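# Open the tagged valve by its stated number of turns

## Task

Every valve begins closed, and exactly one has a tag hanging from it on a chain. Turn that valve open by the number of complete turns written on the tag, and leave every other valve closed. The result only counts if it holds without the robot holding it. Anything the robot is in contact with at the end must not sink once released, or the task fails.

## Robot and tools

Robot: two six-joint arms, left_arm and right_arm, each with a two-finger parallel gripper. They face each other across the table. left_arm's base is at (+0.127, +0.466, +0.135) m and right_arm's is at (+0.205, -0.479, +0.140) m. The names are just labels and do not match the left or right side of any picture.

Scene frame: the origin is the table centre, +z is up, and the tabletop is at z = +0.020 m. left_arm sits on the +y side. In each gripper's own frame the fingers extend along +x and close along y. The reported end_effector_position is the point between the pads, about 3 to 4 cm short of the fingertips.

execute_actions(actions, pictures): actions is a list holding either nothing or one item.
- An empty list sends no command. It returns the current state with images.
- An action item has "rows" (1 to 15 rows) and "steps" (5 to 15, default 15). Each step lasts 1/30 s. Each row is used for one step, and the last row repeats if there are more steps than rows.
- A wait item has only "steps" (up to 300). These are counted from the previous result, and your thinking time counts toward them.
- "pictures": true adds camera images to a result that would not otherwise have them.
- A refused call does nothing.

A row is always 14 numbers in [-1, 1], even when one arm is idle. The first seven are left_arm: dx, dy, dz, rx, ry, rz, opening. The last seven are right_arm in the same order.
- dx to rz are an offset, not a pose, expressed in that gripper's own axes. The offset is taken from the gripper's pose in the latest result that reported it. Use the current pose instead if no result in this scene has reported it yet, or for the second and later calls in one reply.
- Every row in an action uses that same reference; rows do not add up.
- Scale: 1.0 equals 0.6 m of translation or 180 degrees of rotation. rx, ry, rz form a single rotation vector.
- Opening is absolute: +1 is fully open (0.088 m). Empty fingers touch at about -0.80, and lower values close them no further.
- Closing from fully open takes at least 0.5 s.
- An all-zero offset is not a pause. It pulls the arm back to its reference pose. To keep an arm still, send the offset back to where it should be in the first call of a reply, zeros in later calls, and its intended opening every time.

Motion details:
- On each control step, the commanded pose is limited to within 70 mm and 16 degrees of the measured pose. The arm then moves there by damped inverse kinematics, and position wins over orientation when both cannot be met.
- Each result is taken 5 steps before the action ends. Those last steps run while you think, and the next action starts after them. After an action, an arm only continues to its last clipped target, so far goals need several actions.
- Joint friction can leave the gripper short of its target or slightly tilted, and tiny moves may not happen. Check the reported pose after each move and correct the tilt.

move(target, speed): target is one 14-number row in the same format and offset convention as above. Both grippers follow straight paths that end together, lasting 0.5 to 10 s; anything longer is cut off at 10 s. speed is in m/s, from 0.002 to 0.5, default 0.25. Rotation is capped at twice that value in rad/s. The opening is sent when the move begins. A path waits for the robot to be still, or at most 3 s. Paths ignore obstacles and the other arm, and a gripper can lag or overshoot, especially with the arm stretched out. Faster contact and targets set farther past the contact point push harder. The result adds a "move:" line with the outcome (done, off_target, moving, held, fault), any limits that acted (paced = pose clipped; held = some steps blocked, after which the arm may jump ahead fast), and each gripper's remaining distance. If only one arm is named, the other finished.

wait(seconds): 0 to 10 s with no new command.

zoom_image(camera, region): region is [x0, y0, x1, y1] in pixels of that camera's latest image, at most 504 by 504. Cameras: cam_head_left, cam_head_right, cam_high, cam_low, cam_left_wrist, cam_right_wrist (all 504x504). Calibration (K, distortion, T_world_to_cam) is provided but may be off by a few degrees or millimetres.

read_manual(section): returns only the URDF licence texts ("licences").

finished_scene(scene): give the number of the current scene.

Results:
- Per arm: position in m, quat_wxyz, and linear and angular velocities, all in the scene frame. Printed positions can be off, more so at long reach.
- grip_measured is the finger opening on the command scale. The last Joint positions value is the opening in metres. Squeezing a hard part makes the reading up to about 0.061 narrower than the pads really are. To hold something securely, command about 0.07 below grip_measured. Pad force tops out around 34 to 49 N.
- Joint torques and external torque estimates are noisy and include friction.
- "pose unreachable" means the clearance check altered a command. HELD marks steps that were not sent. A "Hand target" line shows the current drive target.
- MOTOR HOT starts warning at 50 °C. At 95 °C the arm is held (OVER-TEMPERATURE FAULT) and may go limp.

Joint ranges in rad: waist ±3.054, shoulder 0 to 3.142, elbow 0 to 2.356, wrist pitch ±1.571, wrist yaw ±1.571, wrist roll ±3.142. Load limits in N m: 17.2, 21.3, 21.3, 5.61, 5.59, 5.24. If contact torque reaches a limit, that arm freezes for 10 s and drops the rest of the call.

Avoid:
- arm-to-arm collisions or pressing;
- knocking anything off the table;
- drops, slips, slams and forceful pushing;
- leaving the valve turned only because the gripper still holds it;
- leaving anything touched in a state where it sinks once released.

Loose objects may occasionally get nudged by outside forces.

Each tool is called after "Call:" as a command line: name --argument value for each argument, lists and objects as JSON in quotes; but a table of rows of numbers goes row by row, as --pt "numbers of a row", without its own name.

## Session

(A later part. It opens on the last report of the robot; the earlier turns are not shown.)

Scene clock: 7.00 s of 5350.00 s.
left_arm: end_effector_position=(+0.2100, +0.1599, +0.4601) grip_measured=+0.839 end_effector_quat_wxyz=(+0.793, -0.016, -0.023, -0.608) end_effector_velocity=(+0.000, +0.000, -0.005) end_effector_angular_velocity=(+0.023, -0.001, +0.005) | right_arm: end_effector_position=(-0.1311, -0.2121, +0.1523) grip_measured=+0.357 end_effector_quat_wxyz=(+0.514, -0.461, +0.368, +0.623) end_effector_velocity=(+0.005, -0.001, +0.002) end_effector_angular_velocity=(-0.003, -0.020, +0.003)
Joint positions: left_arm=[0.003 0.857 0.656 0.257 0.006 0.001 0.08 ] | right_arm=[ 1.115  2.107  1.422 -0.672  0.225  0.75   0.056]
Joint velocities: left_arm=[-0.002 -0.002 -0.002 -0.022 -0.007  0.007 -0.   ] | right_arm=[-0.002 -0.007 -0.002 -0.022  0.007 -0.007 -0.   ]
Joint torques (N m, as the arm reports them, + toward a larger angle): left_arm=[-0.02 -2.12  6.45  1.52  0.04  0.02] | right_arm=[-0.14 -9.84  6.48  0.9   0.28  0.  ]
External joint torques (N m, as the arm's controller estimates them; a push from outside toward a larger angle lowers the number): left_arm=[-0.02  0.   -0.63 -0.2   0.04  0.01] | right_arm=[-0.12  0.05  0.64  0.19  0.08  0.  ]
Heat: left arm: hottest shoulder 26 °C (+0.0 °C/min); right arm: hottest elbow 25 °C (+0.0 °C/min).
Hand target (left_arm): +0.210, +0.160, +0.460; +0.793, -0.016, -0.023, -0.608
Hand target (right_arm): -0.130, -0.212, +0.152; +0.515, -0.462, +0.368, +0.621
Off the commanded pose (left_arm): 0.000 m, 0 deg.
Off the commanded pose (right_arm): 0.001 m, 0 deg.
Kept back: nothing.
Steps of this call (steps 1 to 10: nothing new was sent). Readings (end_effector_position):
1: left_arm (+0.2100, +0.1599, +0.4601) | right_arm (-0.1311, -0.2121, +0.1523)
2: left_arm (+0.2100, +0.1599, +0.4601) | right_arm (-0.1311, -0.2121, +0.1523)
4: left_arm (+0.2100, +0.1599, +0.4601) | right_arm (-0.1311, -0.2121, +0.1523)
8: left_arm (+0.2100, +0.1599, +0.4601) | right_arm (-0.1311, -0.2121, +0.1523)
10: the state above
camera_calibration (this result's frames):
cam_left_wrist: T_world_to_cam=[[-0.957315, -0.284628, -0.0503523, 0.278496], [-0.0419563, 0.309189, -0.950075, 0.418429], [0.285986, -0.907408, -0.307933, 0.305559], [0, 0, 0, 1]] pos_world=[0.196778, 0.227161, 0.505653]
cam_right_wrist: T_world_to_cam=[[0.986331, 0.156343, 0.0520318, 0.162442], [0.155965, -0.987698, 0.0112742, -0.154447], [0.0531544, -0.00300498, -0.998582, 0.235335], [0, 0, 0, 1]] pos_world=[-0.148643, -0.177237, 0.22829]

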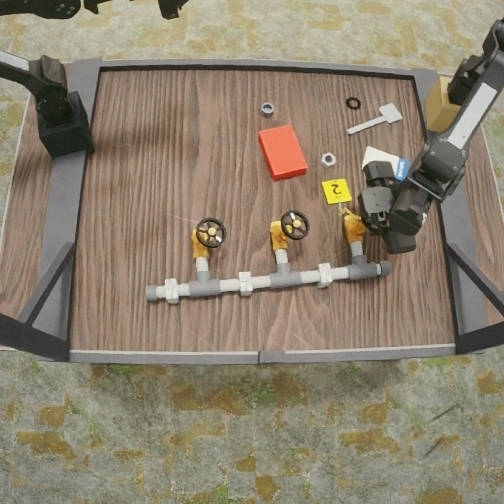

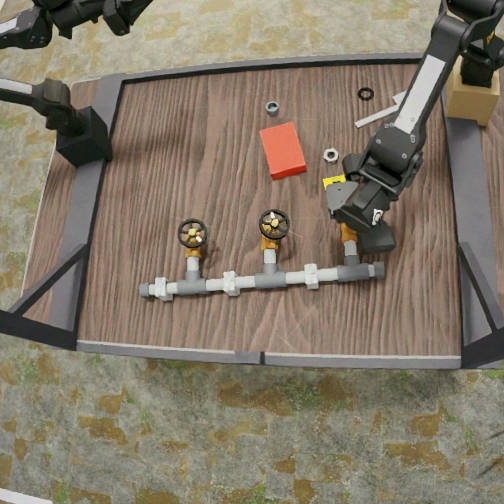

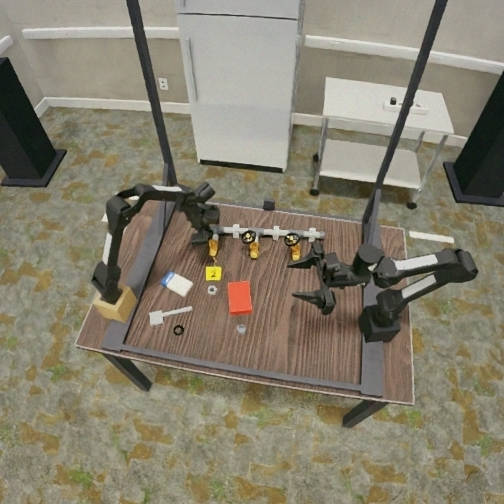

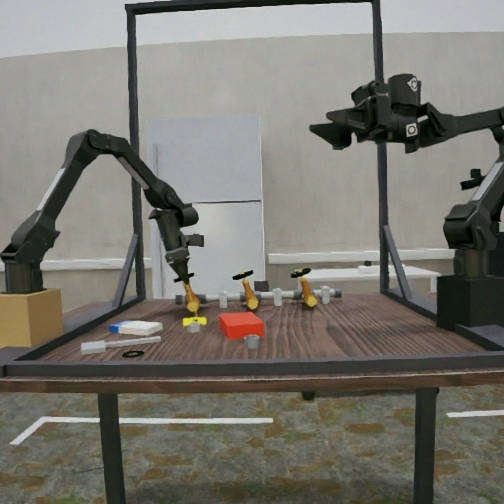

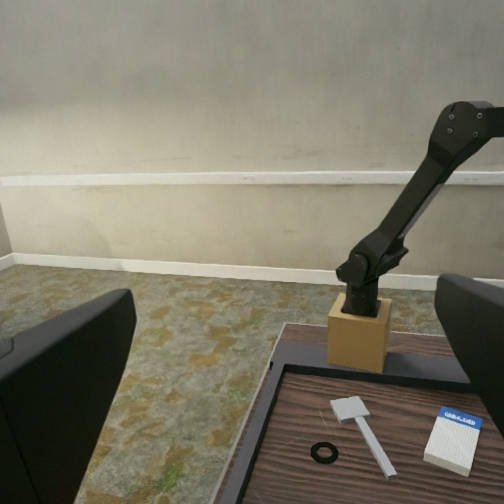

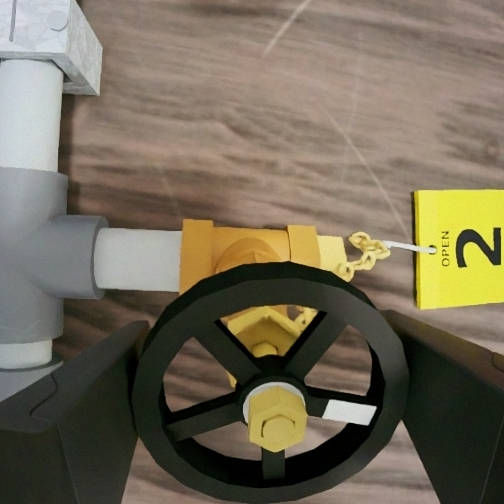

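Call:
move --target '[0,0,0,0,0,0,0.84,-0.003,0,0,-0.59,0,0,0.27]' --speed 0.5

Call:
move --target '[0,0,0,0,0,0,0.84,-0.003,0,0,-0.59,0,0,0.27]' --speed 0.5

Scene clock: 11.60 s of 5350.00 s.
left_arm: end_effector_position=(+0.2100, +0.1599, +0.4601) grip_measured=+0.839 end_effector_quat_wxyz=(+0.793, -0.016, -0.023, -0.608) end_effector_velocity=(+0.002, +0.001, -0.002) end_effector_angular_velocity=(+0.005, +0.009, +0.009) | right_arm: end_effector_position=(-0.1362, -0.2180, +0.1521) grip_measured=+0.357 end_effector_quat_wxyz=(+0.061, +0.683, +0.272, -0.675) end_effector_velocity=(+0.003, +0.001, +0.002) end_effector_angular_velocity=(+0.007, -0.017, +0.031)
Joint positions: left_arm=[0.003 0.857 0.656 0.257 0.006 0.001 0.08 ] | right_arm=[ 1.128  2.107  1.422 -0.671  0.21  -1.083  0.056]
Joint velocities: left_arm=[ 0.002 -0.002 -0.002 -0.007 -0.007 -0.007 -0.   ] | right_arm=[-0.002 -0.007 -0.002 -0.007  0.007 -0.037 -0.   ]
Joint torques (N m, as the arm reports them, + toward a larger angle): left_arm=[ 0.01 -2.1   6.23  1.55  0.02  0.01] | right_arm=[ -0.98 -10.25   6.42   0.66   0.62  -0.48]
External joint torques (N m, as the arm's controller estimates them; a push from outside toward a larger angle lowers the number): left_arm=[-0.01  0.11 -0.93 -0.19  0.02  0.  ] | right_arm=[-0.97 -0.43  0.63 -0.03  0.53 -0.5 ]
Heat: left arm: hottest shoulder 26 °C (+0.0 °C/min); right arm: hottest elbow 25 °C (+0.0 °C/min).
Hand target (left_arm): +0.210, +0.160, +0.460; +0.793, -0.016, -0.023, -0.608
Hand target (right_arm): -0.131, -0.213, +0.154; +0.060, +0.688, +0.277, -0.668
Off the commanded pose (left_arm): 0.000 m, 0 deg.
Off the commanded pose (right_arm): 0.008 m, 1 deg.
Kept back: nothing.
move: done
camera_calibration (this result's frames):
cam_left_wrist: T_world_to_cam=[[-0.957315, -0.284628, -0.0503523, 0.278496], [-0.0419563, 0.309189, -0.950075, 0.418429], [0.285986, -0.907408, -0.307933, 0.305559], [0, 0, 0, 1]] pos_world=[0.196778, 0.227161, 0.505653]
cam_right_wrist: T_world_to_cam=[[-0.421816, 0.843542, 0.332429, 0.0837778], [0.882658, 0.298203, 0.363303, 0.166307], [0.207331, 0.446668, -0.870346, 0.334905], [0, 0, 0, 1]] pos_world=[-0.18089, -0.269855, 0.203213]

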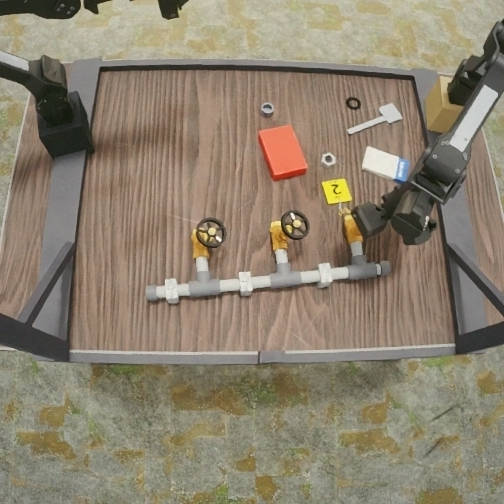

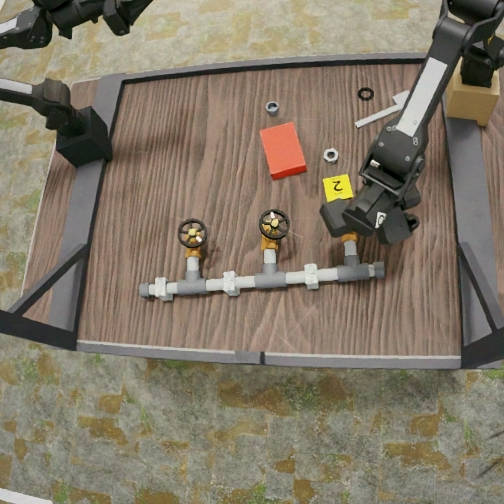

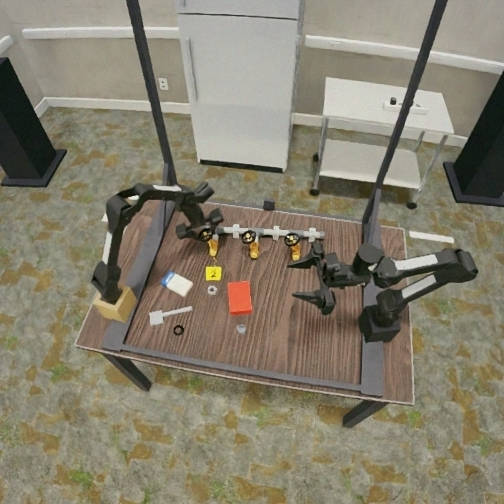

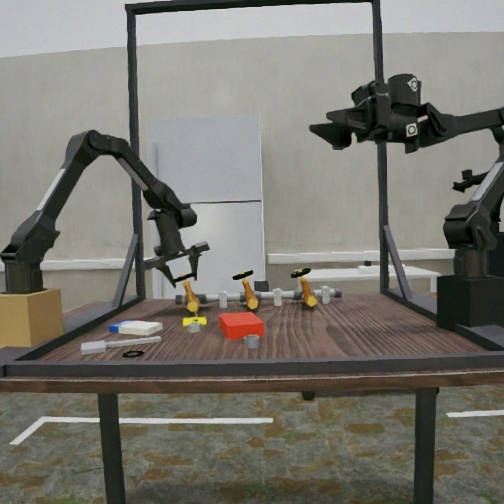

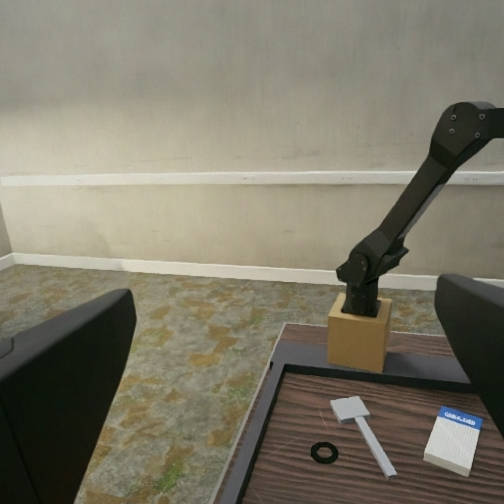

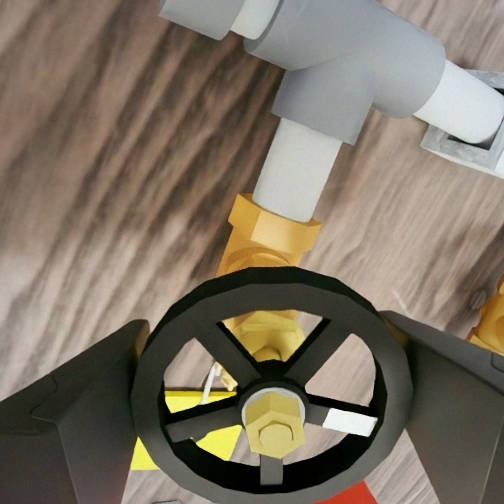

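Scene clock: 14.10 s of 5350.00 s.
left_arm: end_effector_position=(+0.2100, +0.1599, +0.4601) grip_measured=+0.839 end_effector_quat_wxyz=(+0.793, -0.016, -0.023, -0.608) end_effector_velocity=(+0.000, +0.001, +0.000) end_effector_angular_velocity=(+0.000, +0.008, +0.004) | right_arm: end_effector_position=(-0.1285, -0.2190, +0.1497) grip_measured=+0.357 end_effector_quat_wxyz=(+0.591, +0.370, +0.690, -0.194) end_effector_velocity=(+0.002, -0.004, -0.001) end_effector_angular_velocity=(-0.012, -0.017, +0.039)
Joint positions: left_arm=[0.003 0.857 0.656 0.257 0.006 0.001 0.08 ] | right_arm=[ 1.124  2.108  1.418 -0.696  0.221 -2.916  0.056]
Joint velocities: left_arm=[-0.002 -0.002  0.002 -0.007 -0.007 -0.007 -0.   ] | right_arm=[ 0.002 -0.002 -0.007 -0.007 -0.007 -0.037  0.   ]
Joint torques (N m, as the arm reports them, + toward a larger angle): left_arm=[ 0.05 -1.99  6.44  1.58  0.02  0.  ] | right_arm=[  0.42 -10.21   6.89   2.34  -0.2   -0.53]
External joint torques (N m, as the arm's controller estimates them; a push from outside toward a larger angle lowers the number): left_arm=[ 0.05  0.21 -0.73 -0.17  0.02 -0.01] | right_arm=[ 0.32 -0.58  1.29  1.8  -0.34 -0.51]
Heat: left arm: hottest shoulder 26 °C (+0.0 °C/min); right arm: hottest elbow 26 °C (+4.3 °C/min).
Hand target (left_arm): +0.210, +0.160, +0.460; +0.793, -0.016, -0.023, -0.608
Hand target (right_arm): -0.136, -0.219, +0.154; +0.583, +0.361, +0.703, -0.188
Off the commanded pose (left_arm): 0.000 m, 0 deg.
Off the commanded pose (right_arm): 0.009 m, 2 deg.
Kept back: nothing.
move: off_target (right_arm)
camera_calibration (this result's frames):
cam_left_wrist: T_world_to_cam=[[-0.957315, -0.284628, -0.0503523, 0.278496], [-0.0419563, 0.309189, -0.950075, 0.418429], [0.285986, -0.907408, -0.307933, 0.305559], [0, 0, 0, 1]] pos_world=[0.196778, 0.227161, 0.505653]
cam_right_wrist: T_world_to_cam=[[-0.75916, -0.640719, -0.114695, -0.212821], [-0.594105, 0.610084, 0.52425, 0.0151769], [-0.265923, 0.46613, -0.843805, 0.27115], [0, 0, 0, 1]] pos_world=[-0.0804438, -0.272009, 0.196432]

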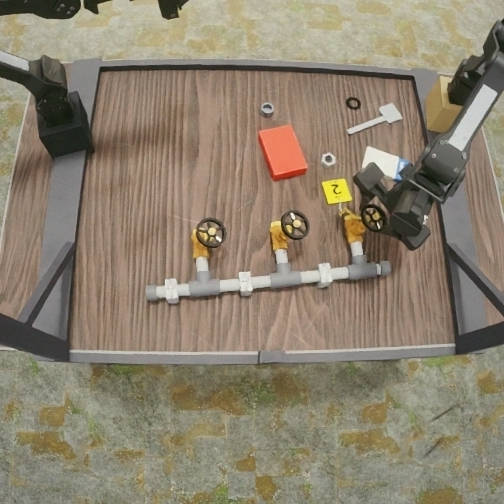

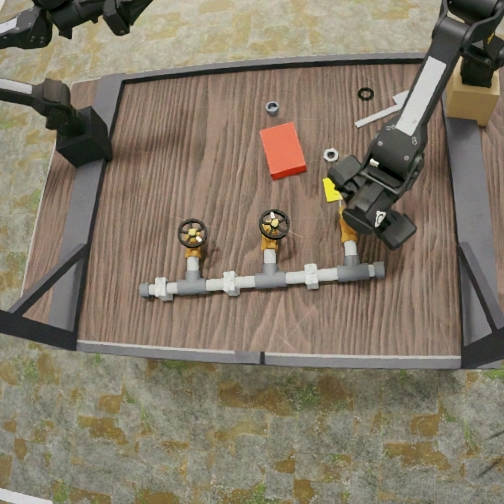

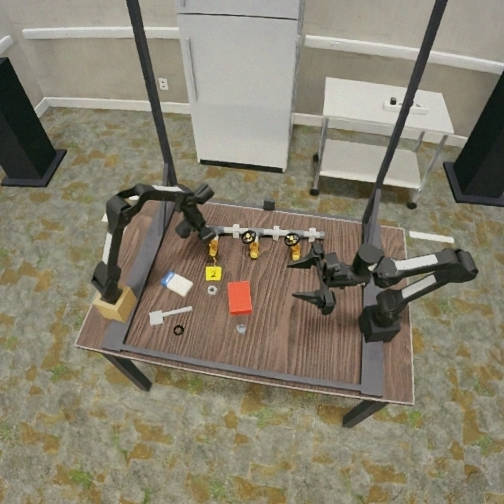

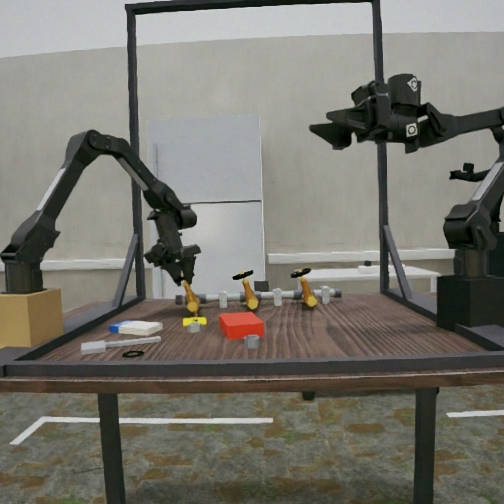

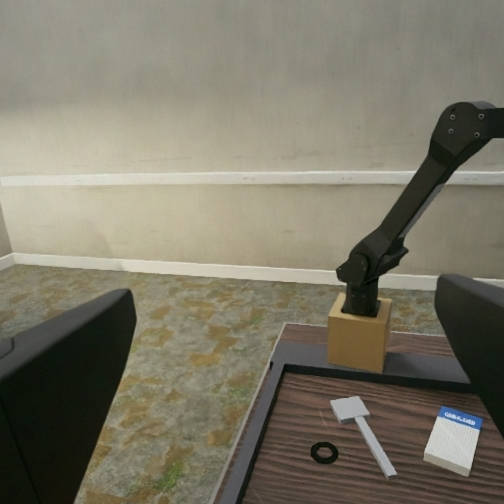

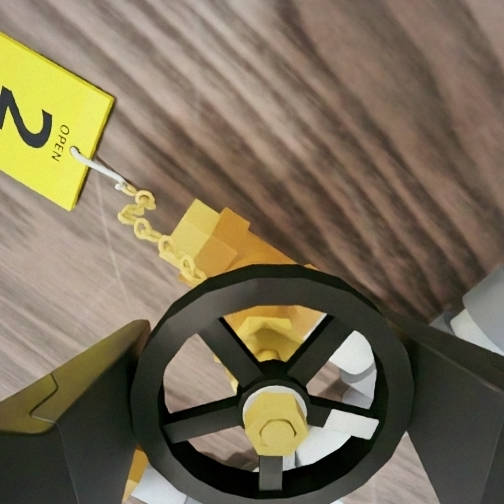

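Call:
execute_actions --actions '[{"rows":[[0,0,0,0,0,0,0.84,0,0,0,0,0,0,0.95]],"steps":6}]'

Call:
move --target '[0,0,0,0,0,0,0.84,-0.004,0,0,0.94,0,0,0.95]' --speed 0.5

Call:
move --target '[0,0,0,0,0,0,0.84,0,0,0,0.94,0,0,0.95]' --speed 0.5

Scene clock: 14.37 s of 5350.00 s.
left_arm: end_effector_position=(+0.2100, +0.1599, +0.4601) grip_measured=+0.839 end_effector_quat_wxyz=(+0.793, -0.016, -0.023, -0.608) end_effector_velocity=(+0.000, +0.001, -0.001) end_effector_angular_velocity=(-0.004, +0.007, +0.004) | right_arm: end_effector_position=(-0.1286, -0.2188, +0.1496) grip_measured=+0.413 end_effector_quat_wxyz=(+0.591, +0.369, +0.691, -0.194) end_effector_velocity=(-0.023, +0.017, +0.000) end_effector_angular_velocity=(+0.047, +0.088, +0.205)
Joint positions: left_arm=[0.003 0.857 0.656 0.257 0.006 0.001 0.08 ] | right_arm=[ 1.124  2.108  1.417 -0.694  0.22  -2.919  0.059]
Joint velocities: left_arm=[-0.002 -0.002 -0.007  0.007 -0.007 -0.007 -0.   ] | right_arm=[-0.022 -0.002 -0.022  0.168 -0.051 -0.227  0.175]
Joint torques (N m, as the arm reports them, + toward a larger angle): left_arm=[ 0.02 -2.06  6.3   1.55  0.    0.01] | right_arm=[ 0.33 -9.91  6.75  1.81 -0.07 -0.19]
External joint torques (N m, as the arm's controller estimates them; a push from outside toward a larger angle lowers the number): left_arm=[ 0.02  0.15 -0.86 -0.2   0.    0.  ] | right_arm=[ 0.54 -0.37  1.01  1.48 -0.28 -0.38]
Heat: left arm: hottest shoulder 26 °C (+0.0 °C/min); right arm: hottest elbow 26 °C (+4.2 °C/min).
Steps of this call (steps 1 to 7: nothing new was sent; step 8: the first step of this action). Readings (end_effector_position):
8: the state above

Scene clock: 18.67 s of 5350.00 s.
left_arm: end_effector_position=(+0.2100, +0.1599, +0.4601) grip_measured=+0.839 end_effector_quat_wxyz=(+0.793, -0.016, -0.023, -0.608) end_effector_velocity=(+0.001, +0.002, -0.001) end_effector_angular_velocity=(+0.000, +0.008, +0.009) | right_arm: end_effector_position=(-0.1282, -0.2195, +0.1503) grip_measured=+0.948 end_effector_quat_wxyz=(+0.310, -0.624, +0.127, +0.706) end_effector_velocity=(+0.005, -0.001, +0.002) end_effector_angular_velocity=(-0.004, -0.016, -0.011)
Joint positions: left_arm=[0.003 0.857 0.656 0.257 0.006 0.001 0.08 ] | right_arm=[ 1.124  2.106  1.418 -0.7    0.219  0.031  0.085]
Joint velocities: left_arm=[ 0.002 -0.007 -0.002 -0.007 -0.007 -0.007 -0.   ] | right_arm=[-0.002 -0.007 -0.002 -0.022  0.007  0.007 -0.   ]
Joint torques (N m, as the arm reports them, + toward a larger angle): left_arm=[-0.02 -2.19  6.21  1.59  0.01  0.06] | right_arm=[  0.11 -10.31   6.58   1.02   0.14   0.06]
External joint torques (N m, as the arm's controller estimates them; a push from outside toward a larger angle lowers the number): left_arm=[-0.03  0.04 -0.99 -0.18  0.01  0.05] | right_arm=[ 0.05 -0.46  0.77  0.35 -0.01  0.05]
Heat: left arm: hottest shoulder 26 °C (+0.0 °C/min); right arm: hottest shoulder 27 °C (+6.4 °C/min).
Hand target (left_arm): +0.210, +0.160, +0.460; +0.793, -0.016, -0.023, -0.608
Hand target (right_arm): -0.129, -0.220, +0.153; -0.312, +0.622, -0.128, -0.707
Off your previous action's commanded pose (left_arm): 0.000 m, 0 deg at its last step (step 5 of this call).
Off your previous action's commanded pose (right_arm): 0.002 m, 1 deg at its last step (step 5 of this call).
Off the commanded pose (left_arm): 0.000 m, 0 deg.
Off the commanded pose (right_arm): 0.003 m, 0 deg.
Kept back: nothing.
move: done
camera_calibration (this result's frames):
cam_left_wrist: T_world_to_cam=[[-0.957315, -0.284628, -0.0503523, 0.278496], [-0.0419563, 0.309189, -0.950075, 0.418429], [0.285986, -0.907408, -0.307933, 0.305559], [0, 0, 0, 1]] pos_world=[0.196778, 0.227161, 0.505653]
cam_right_wrist: T_world_to_cam=[[0.621795, 0.742909, 0.247906, 0.213364], [0.742882, -0.659702, 0.113664, -0.0302831], [0.247986, 0.11349, -0.962093, 0.278239], [0, 0, 0, 1]] pos_world=[-0.179171, -0.210065, 0.218239]

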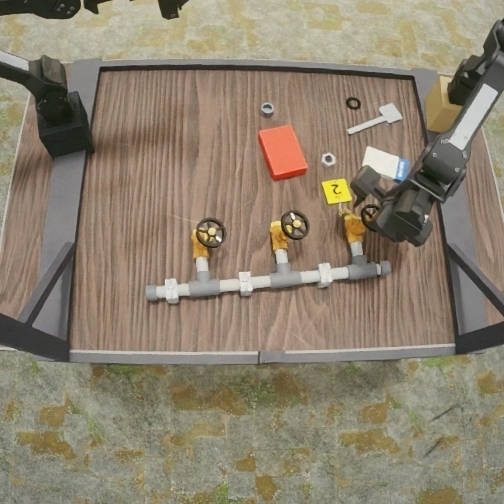

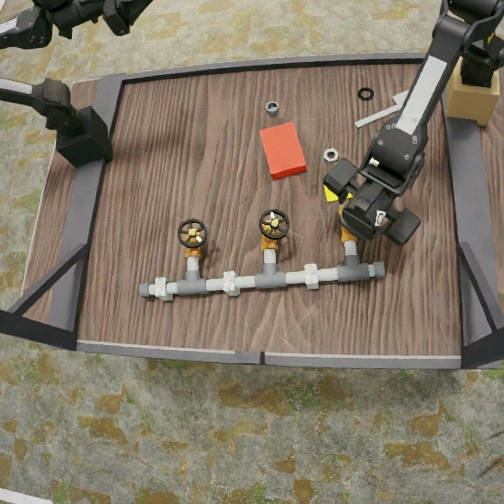

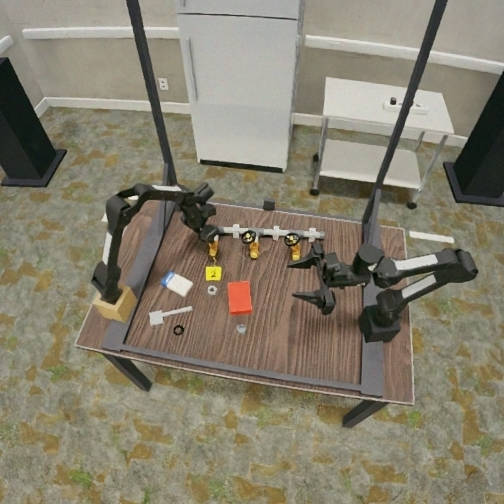

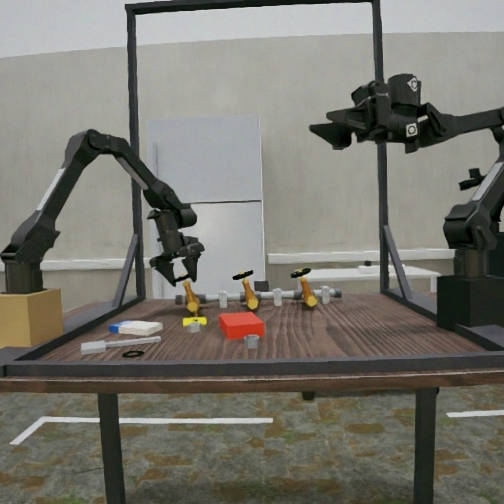

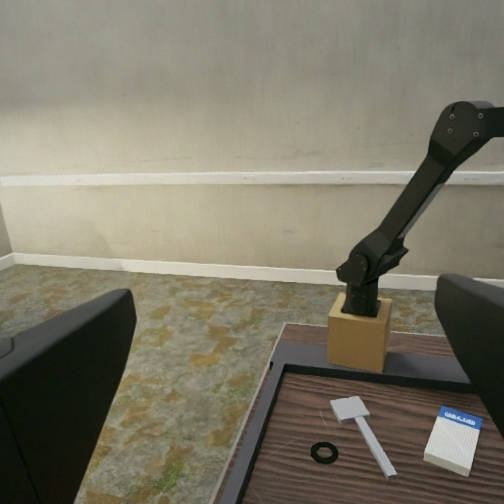

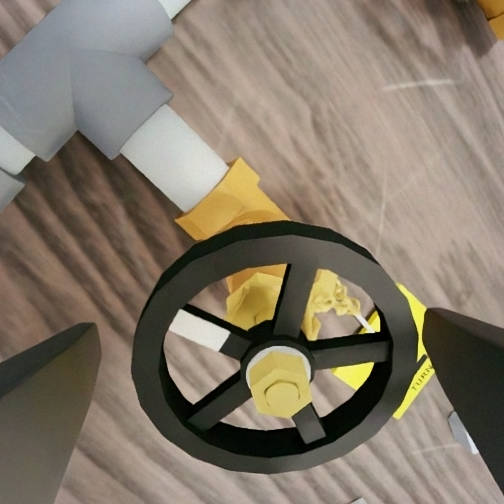

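Scene clock: 22.27 s of 5350.00 s.
left_arm: end_effector_position=(+0.2100, +0.1599, +0.4601) grip_measured=+0.839 end_effector_quat_wxyz=(+0.793, -0.016, -0.023, -0.608) end_effector_velocity=(-0.000, +0.000, -0.002) end_effector_angular_velocity=(+0.001, +0.023, -0.006) | right_arm: end_effector_position=(-0.1284, -0.2193, +0.1504) grip_measured=+0.948 end_effector_quat_wxyz=(+0.651, +0.248, +0.715, -0.058) end_effector_velocity=(-0.002, -0.001, -0.002) end_effector_angular_velocity=(-0.005, +0.008, -0.003)
Joint positions: left_arm=[0.003 0.857 0.656 0.257 0.006 0.001 0.08 ] | right_arm=[ 1.124  2.106  1.418 -0.698  0.219  2.979  0.085]
Joint velocities: left_arm=[ 0.002 -0.002 -0.002 -0.007  0.007 -0.022  0.   ] | right_arm=[ 0.002  0.002 -0.002  0.007 -0.007  0.007 -0.   ]
Joint torques (N m, as the arm reports them, + toward a larger angle): left_arm=[-0.06 -2.12  6.41  1.57  0.01  0.03] | right_arm=[ 0.01 -9.66  6.21  0.94  0.16  0.04]
External joint torques (N m, as the arm's controller estimates them; a push from outside toward a larger angle lowers the number): left_arm=[-0.08  0.09 -0.76 -0.18  0.01  0.02] | right_arm=[-0.04 -0.04  0.57  0.39 -0.01  0.05]
Heat: left arm: hottest shoulder 25 °C (-2.7 °C/min); right arm: hottest shoulder 28 °C (+8.1 °C/min).
Hand target (left_arm): +0.210, +0.160, +0.460; +0.793, -0.016, -0.023, -0.608
Hand target (right_arm): -0.128, -0.219, +0.150; +0.651, +0.250, +0.715, -0.060
Off the commanded pose (left_arm): 0.000 m, 0 deg.
Off the commanded pose (right_arm): 0.000 m, 0 deg.
Kept back: nothing.
move: done
camera_calibration (this result's frames):
cam_left_wrist: T_world_to_cam=[[-0.957315, -0.284628, -0.0503523, 0.278496], [-0.0419563, 0.309189, -0.950075, 0.418429], [0.285986, -0.907408, -0.307933, 0.305559], [0, 0, 0, 1]] pos_world=[0.196778, 0.227161, 0.505653]
cam_right_wrist: T_world_to_cam=[[-0.457215, -0.869172, -0.1884, -0.213085], [-0.826387, 0.336909, 0.451195, -0.0637593], [-0.328692, 0.361985, -0.872312, 0.245261], [0, 0, 0, 1]] pos_world=[-0.0695003, -0.252507, 0.202567]

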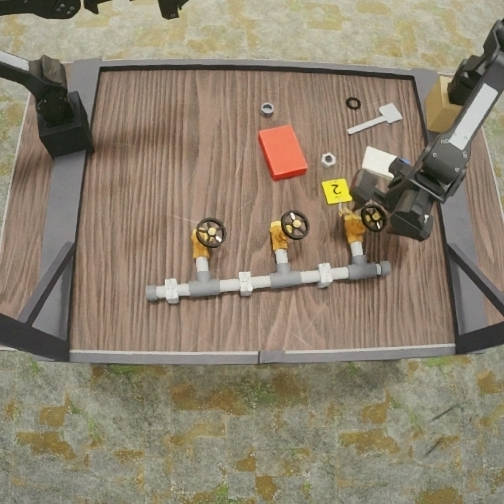

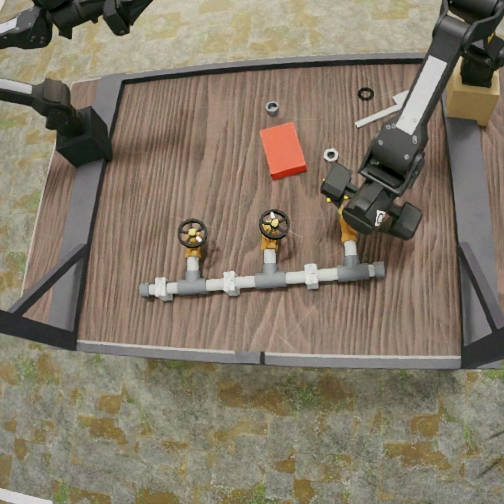

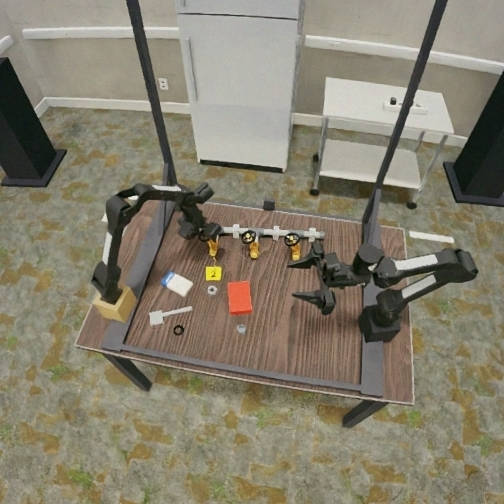

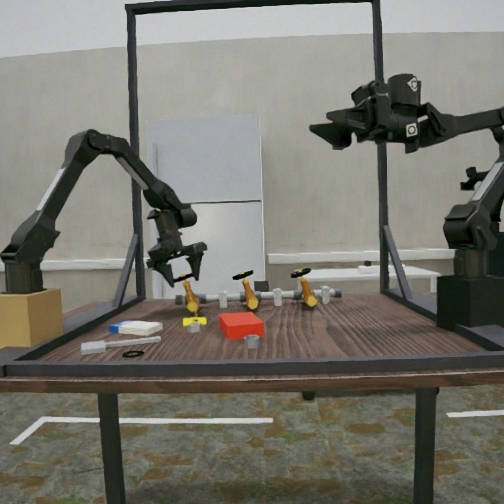

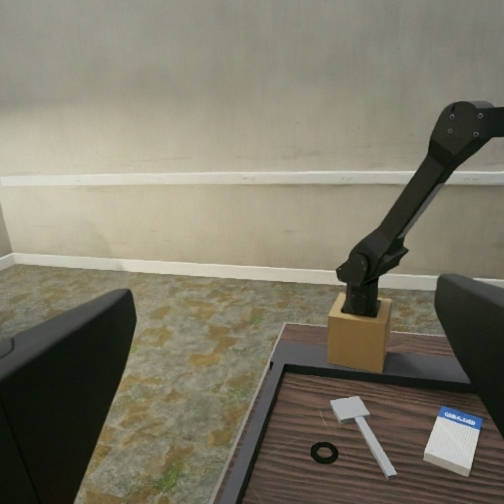

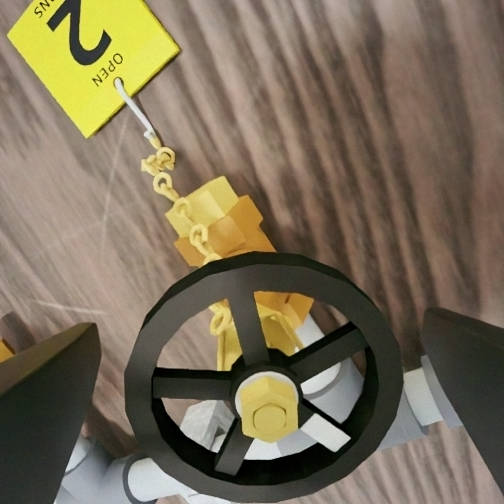

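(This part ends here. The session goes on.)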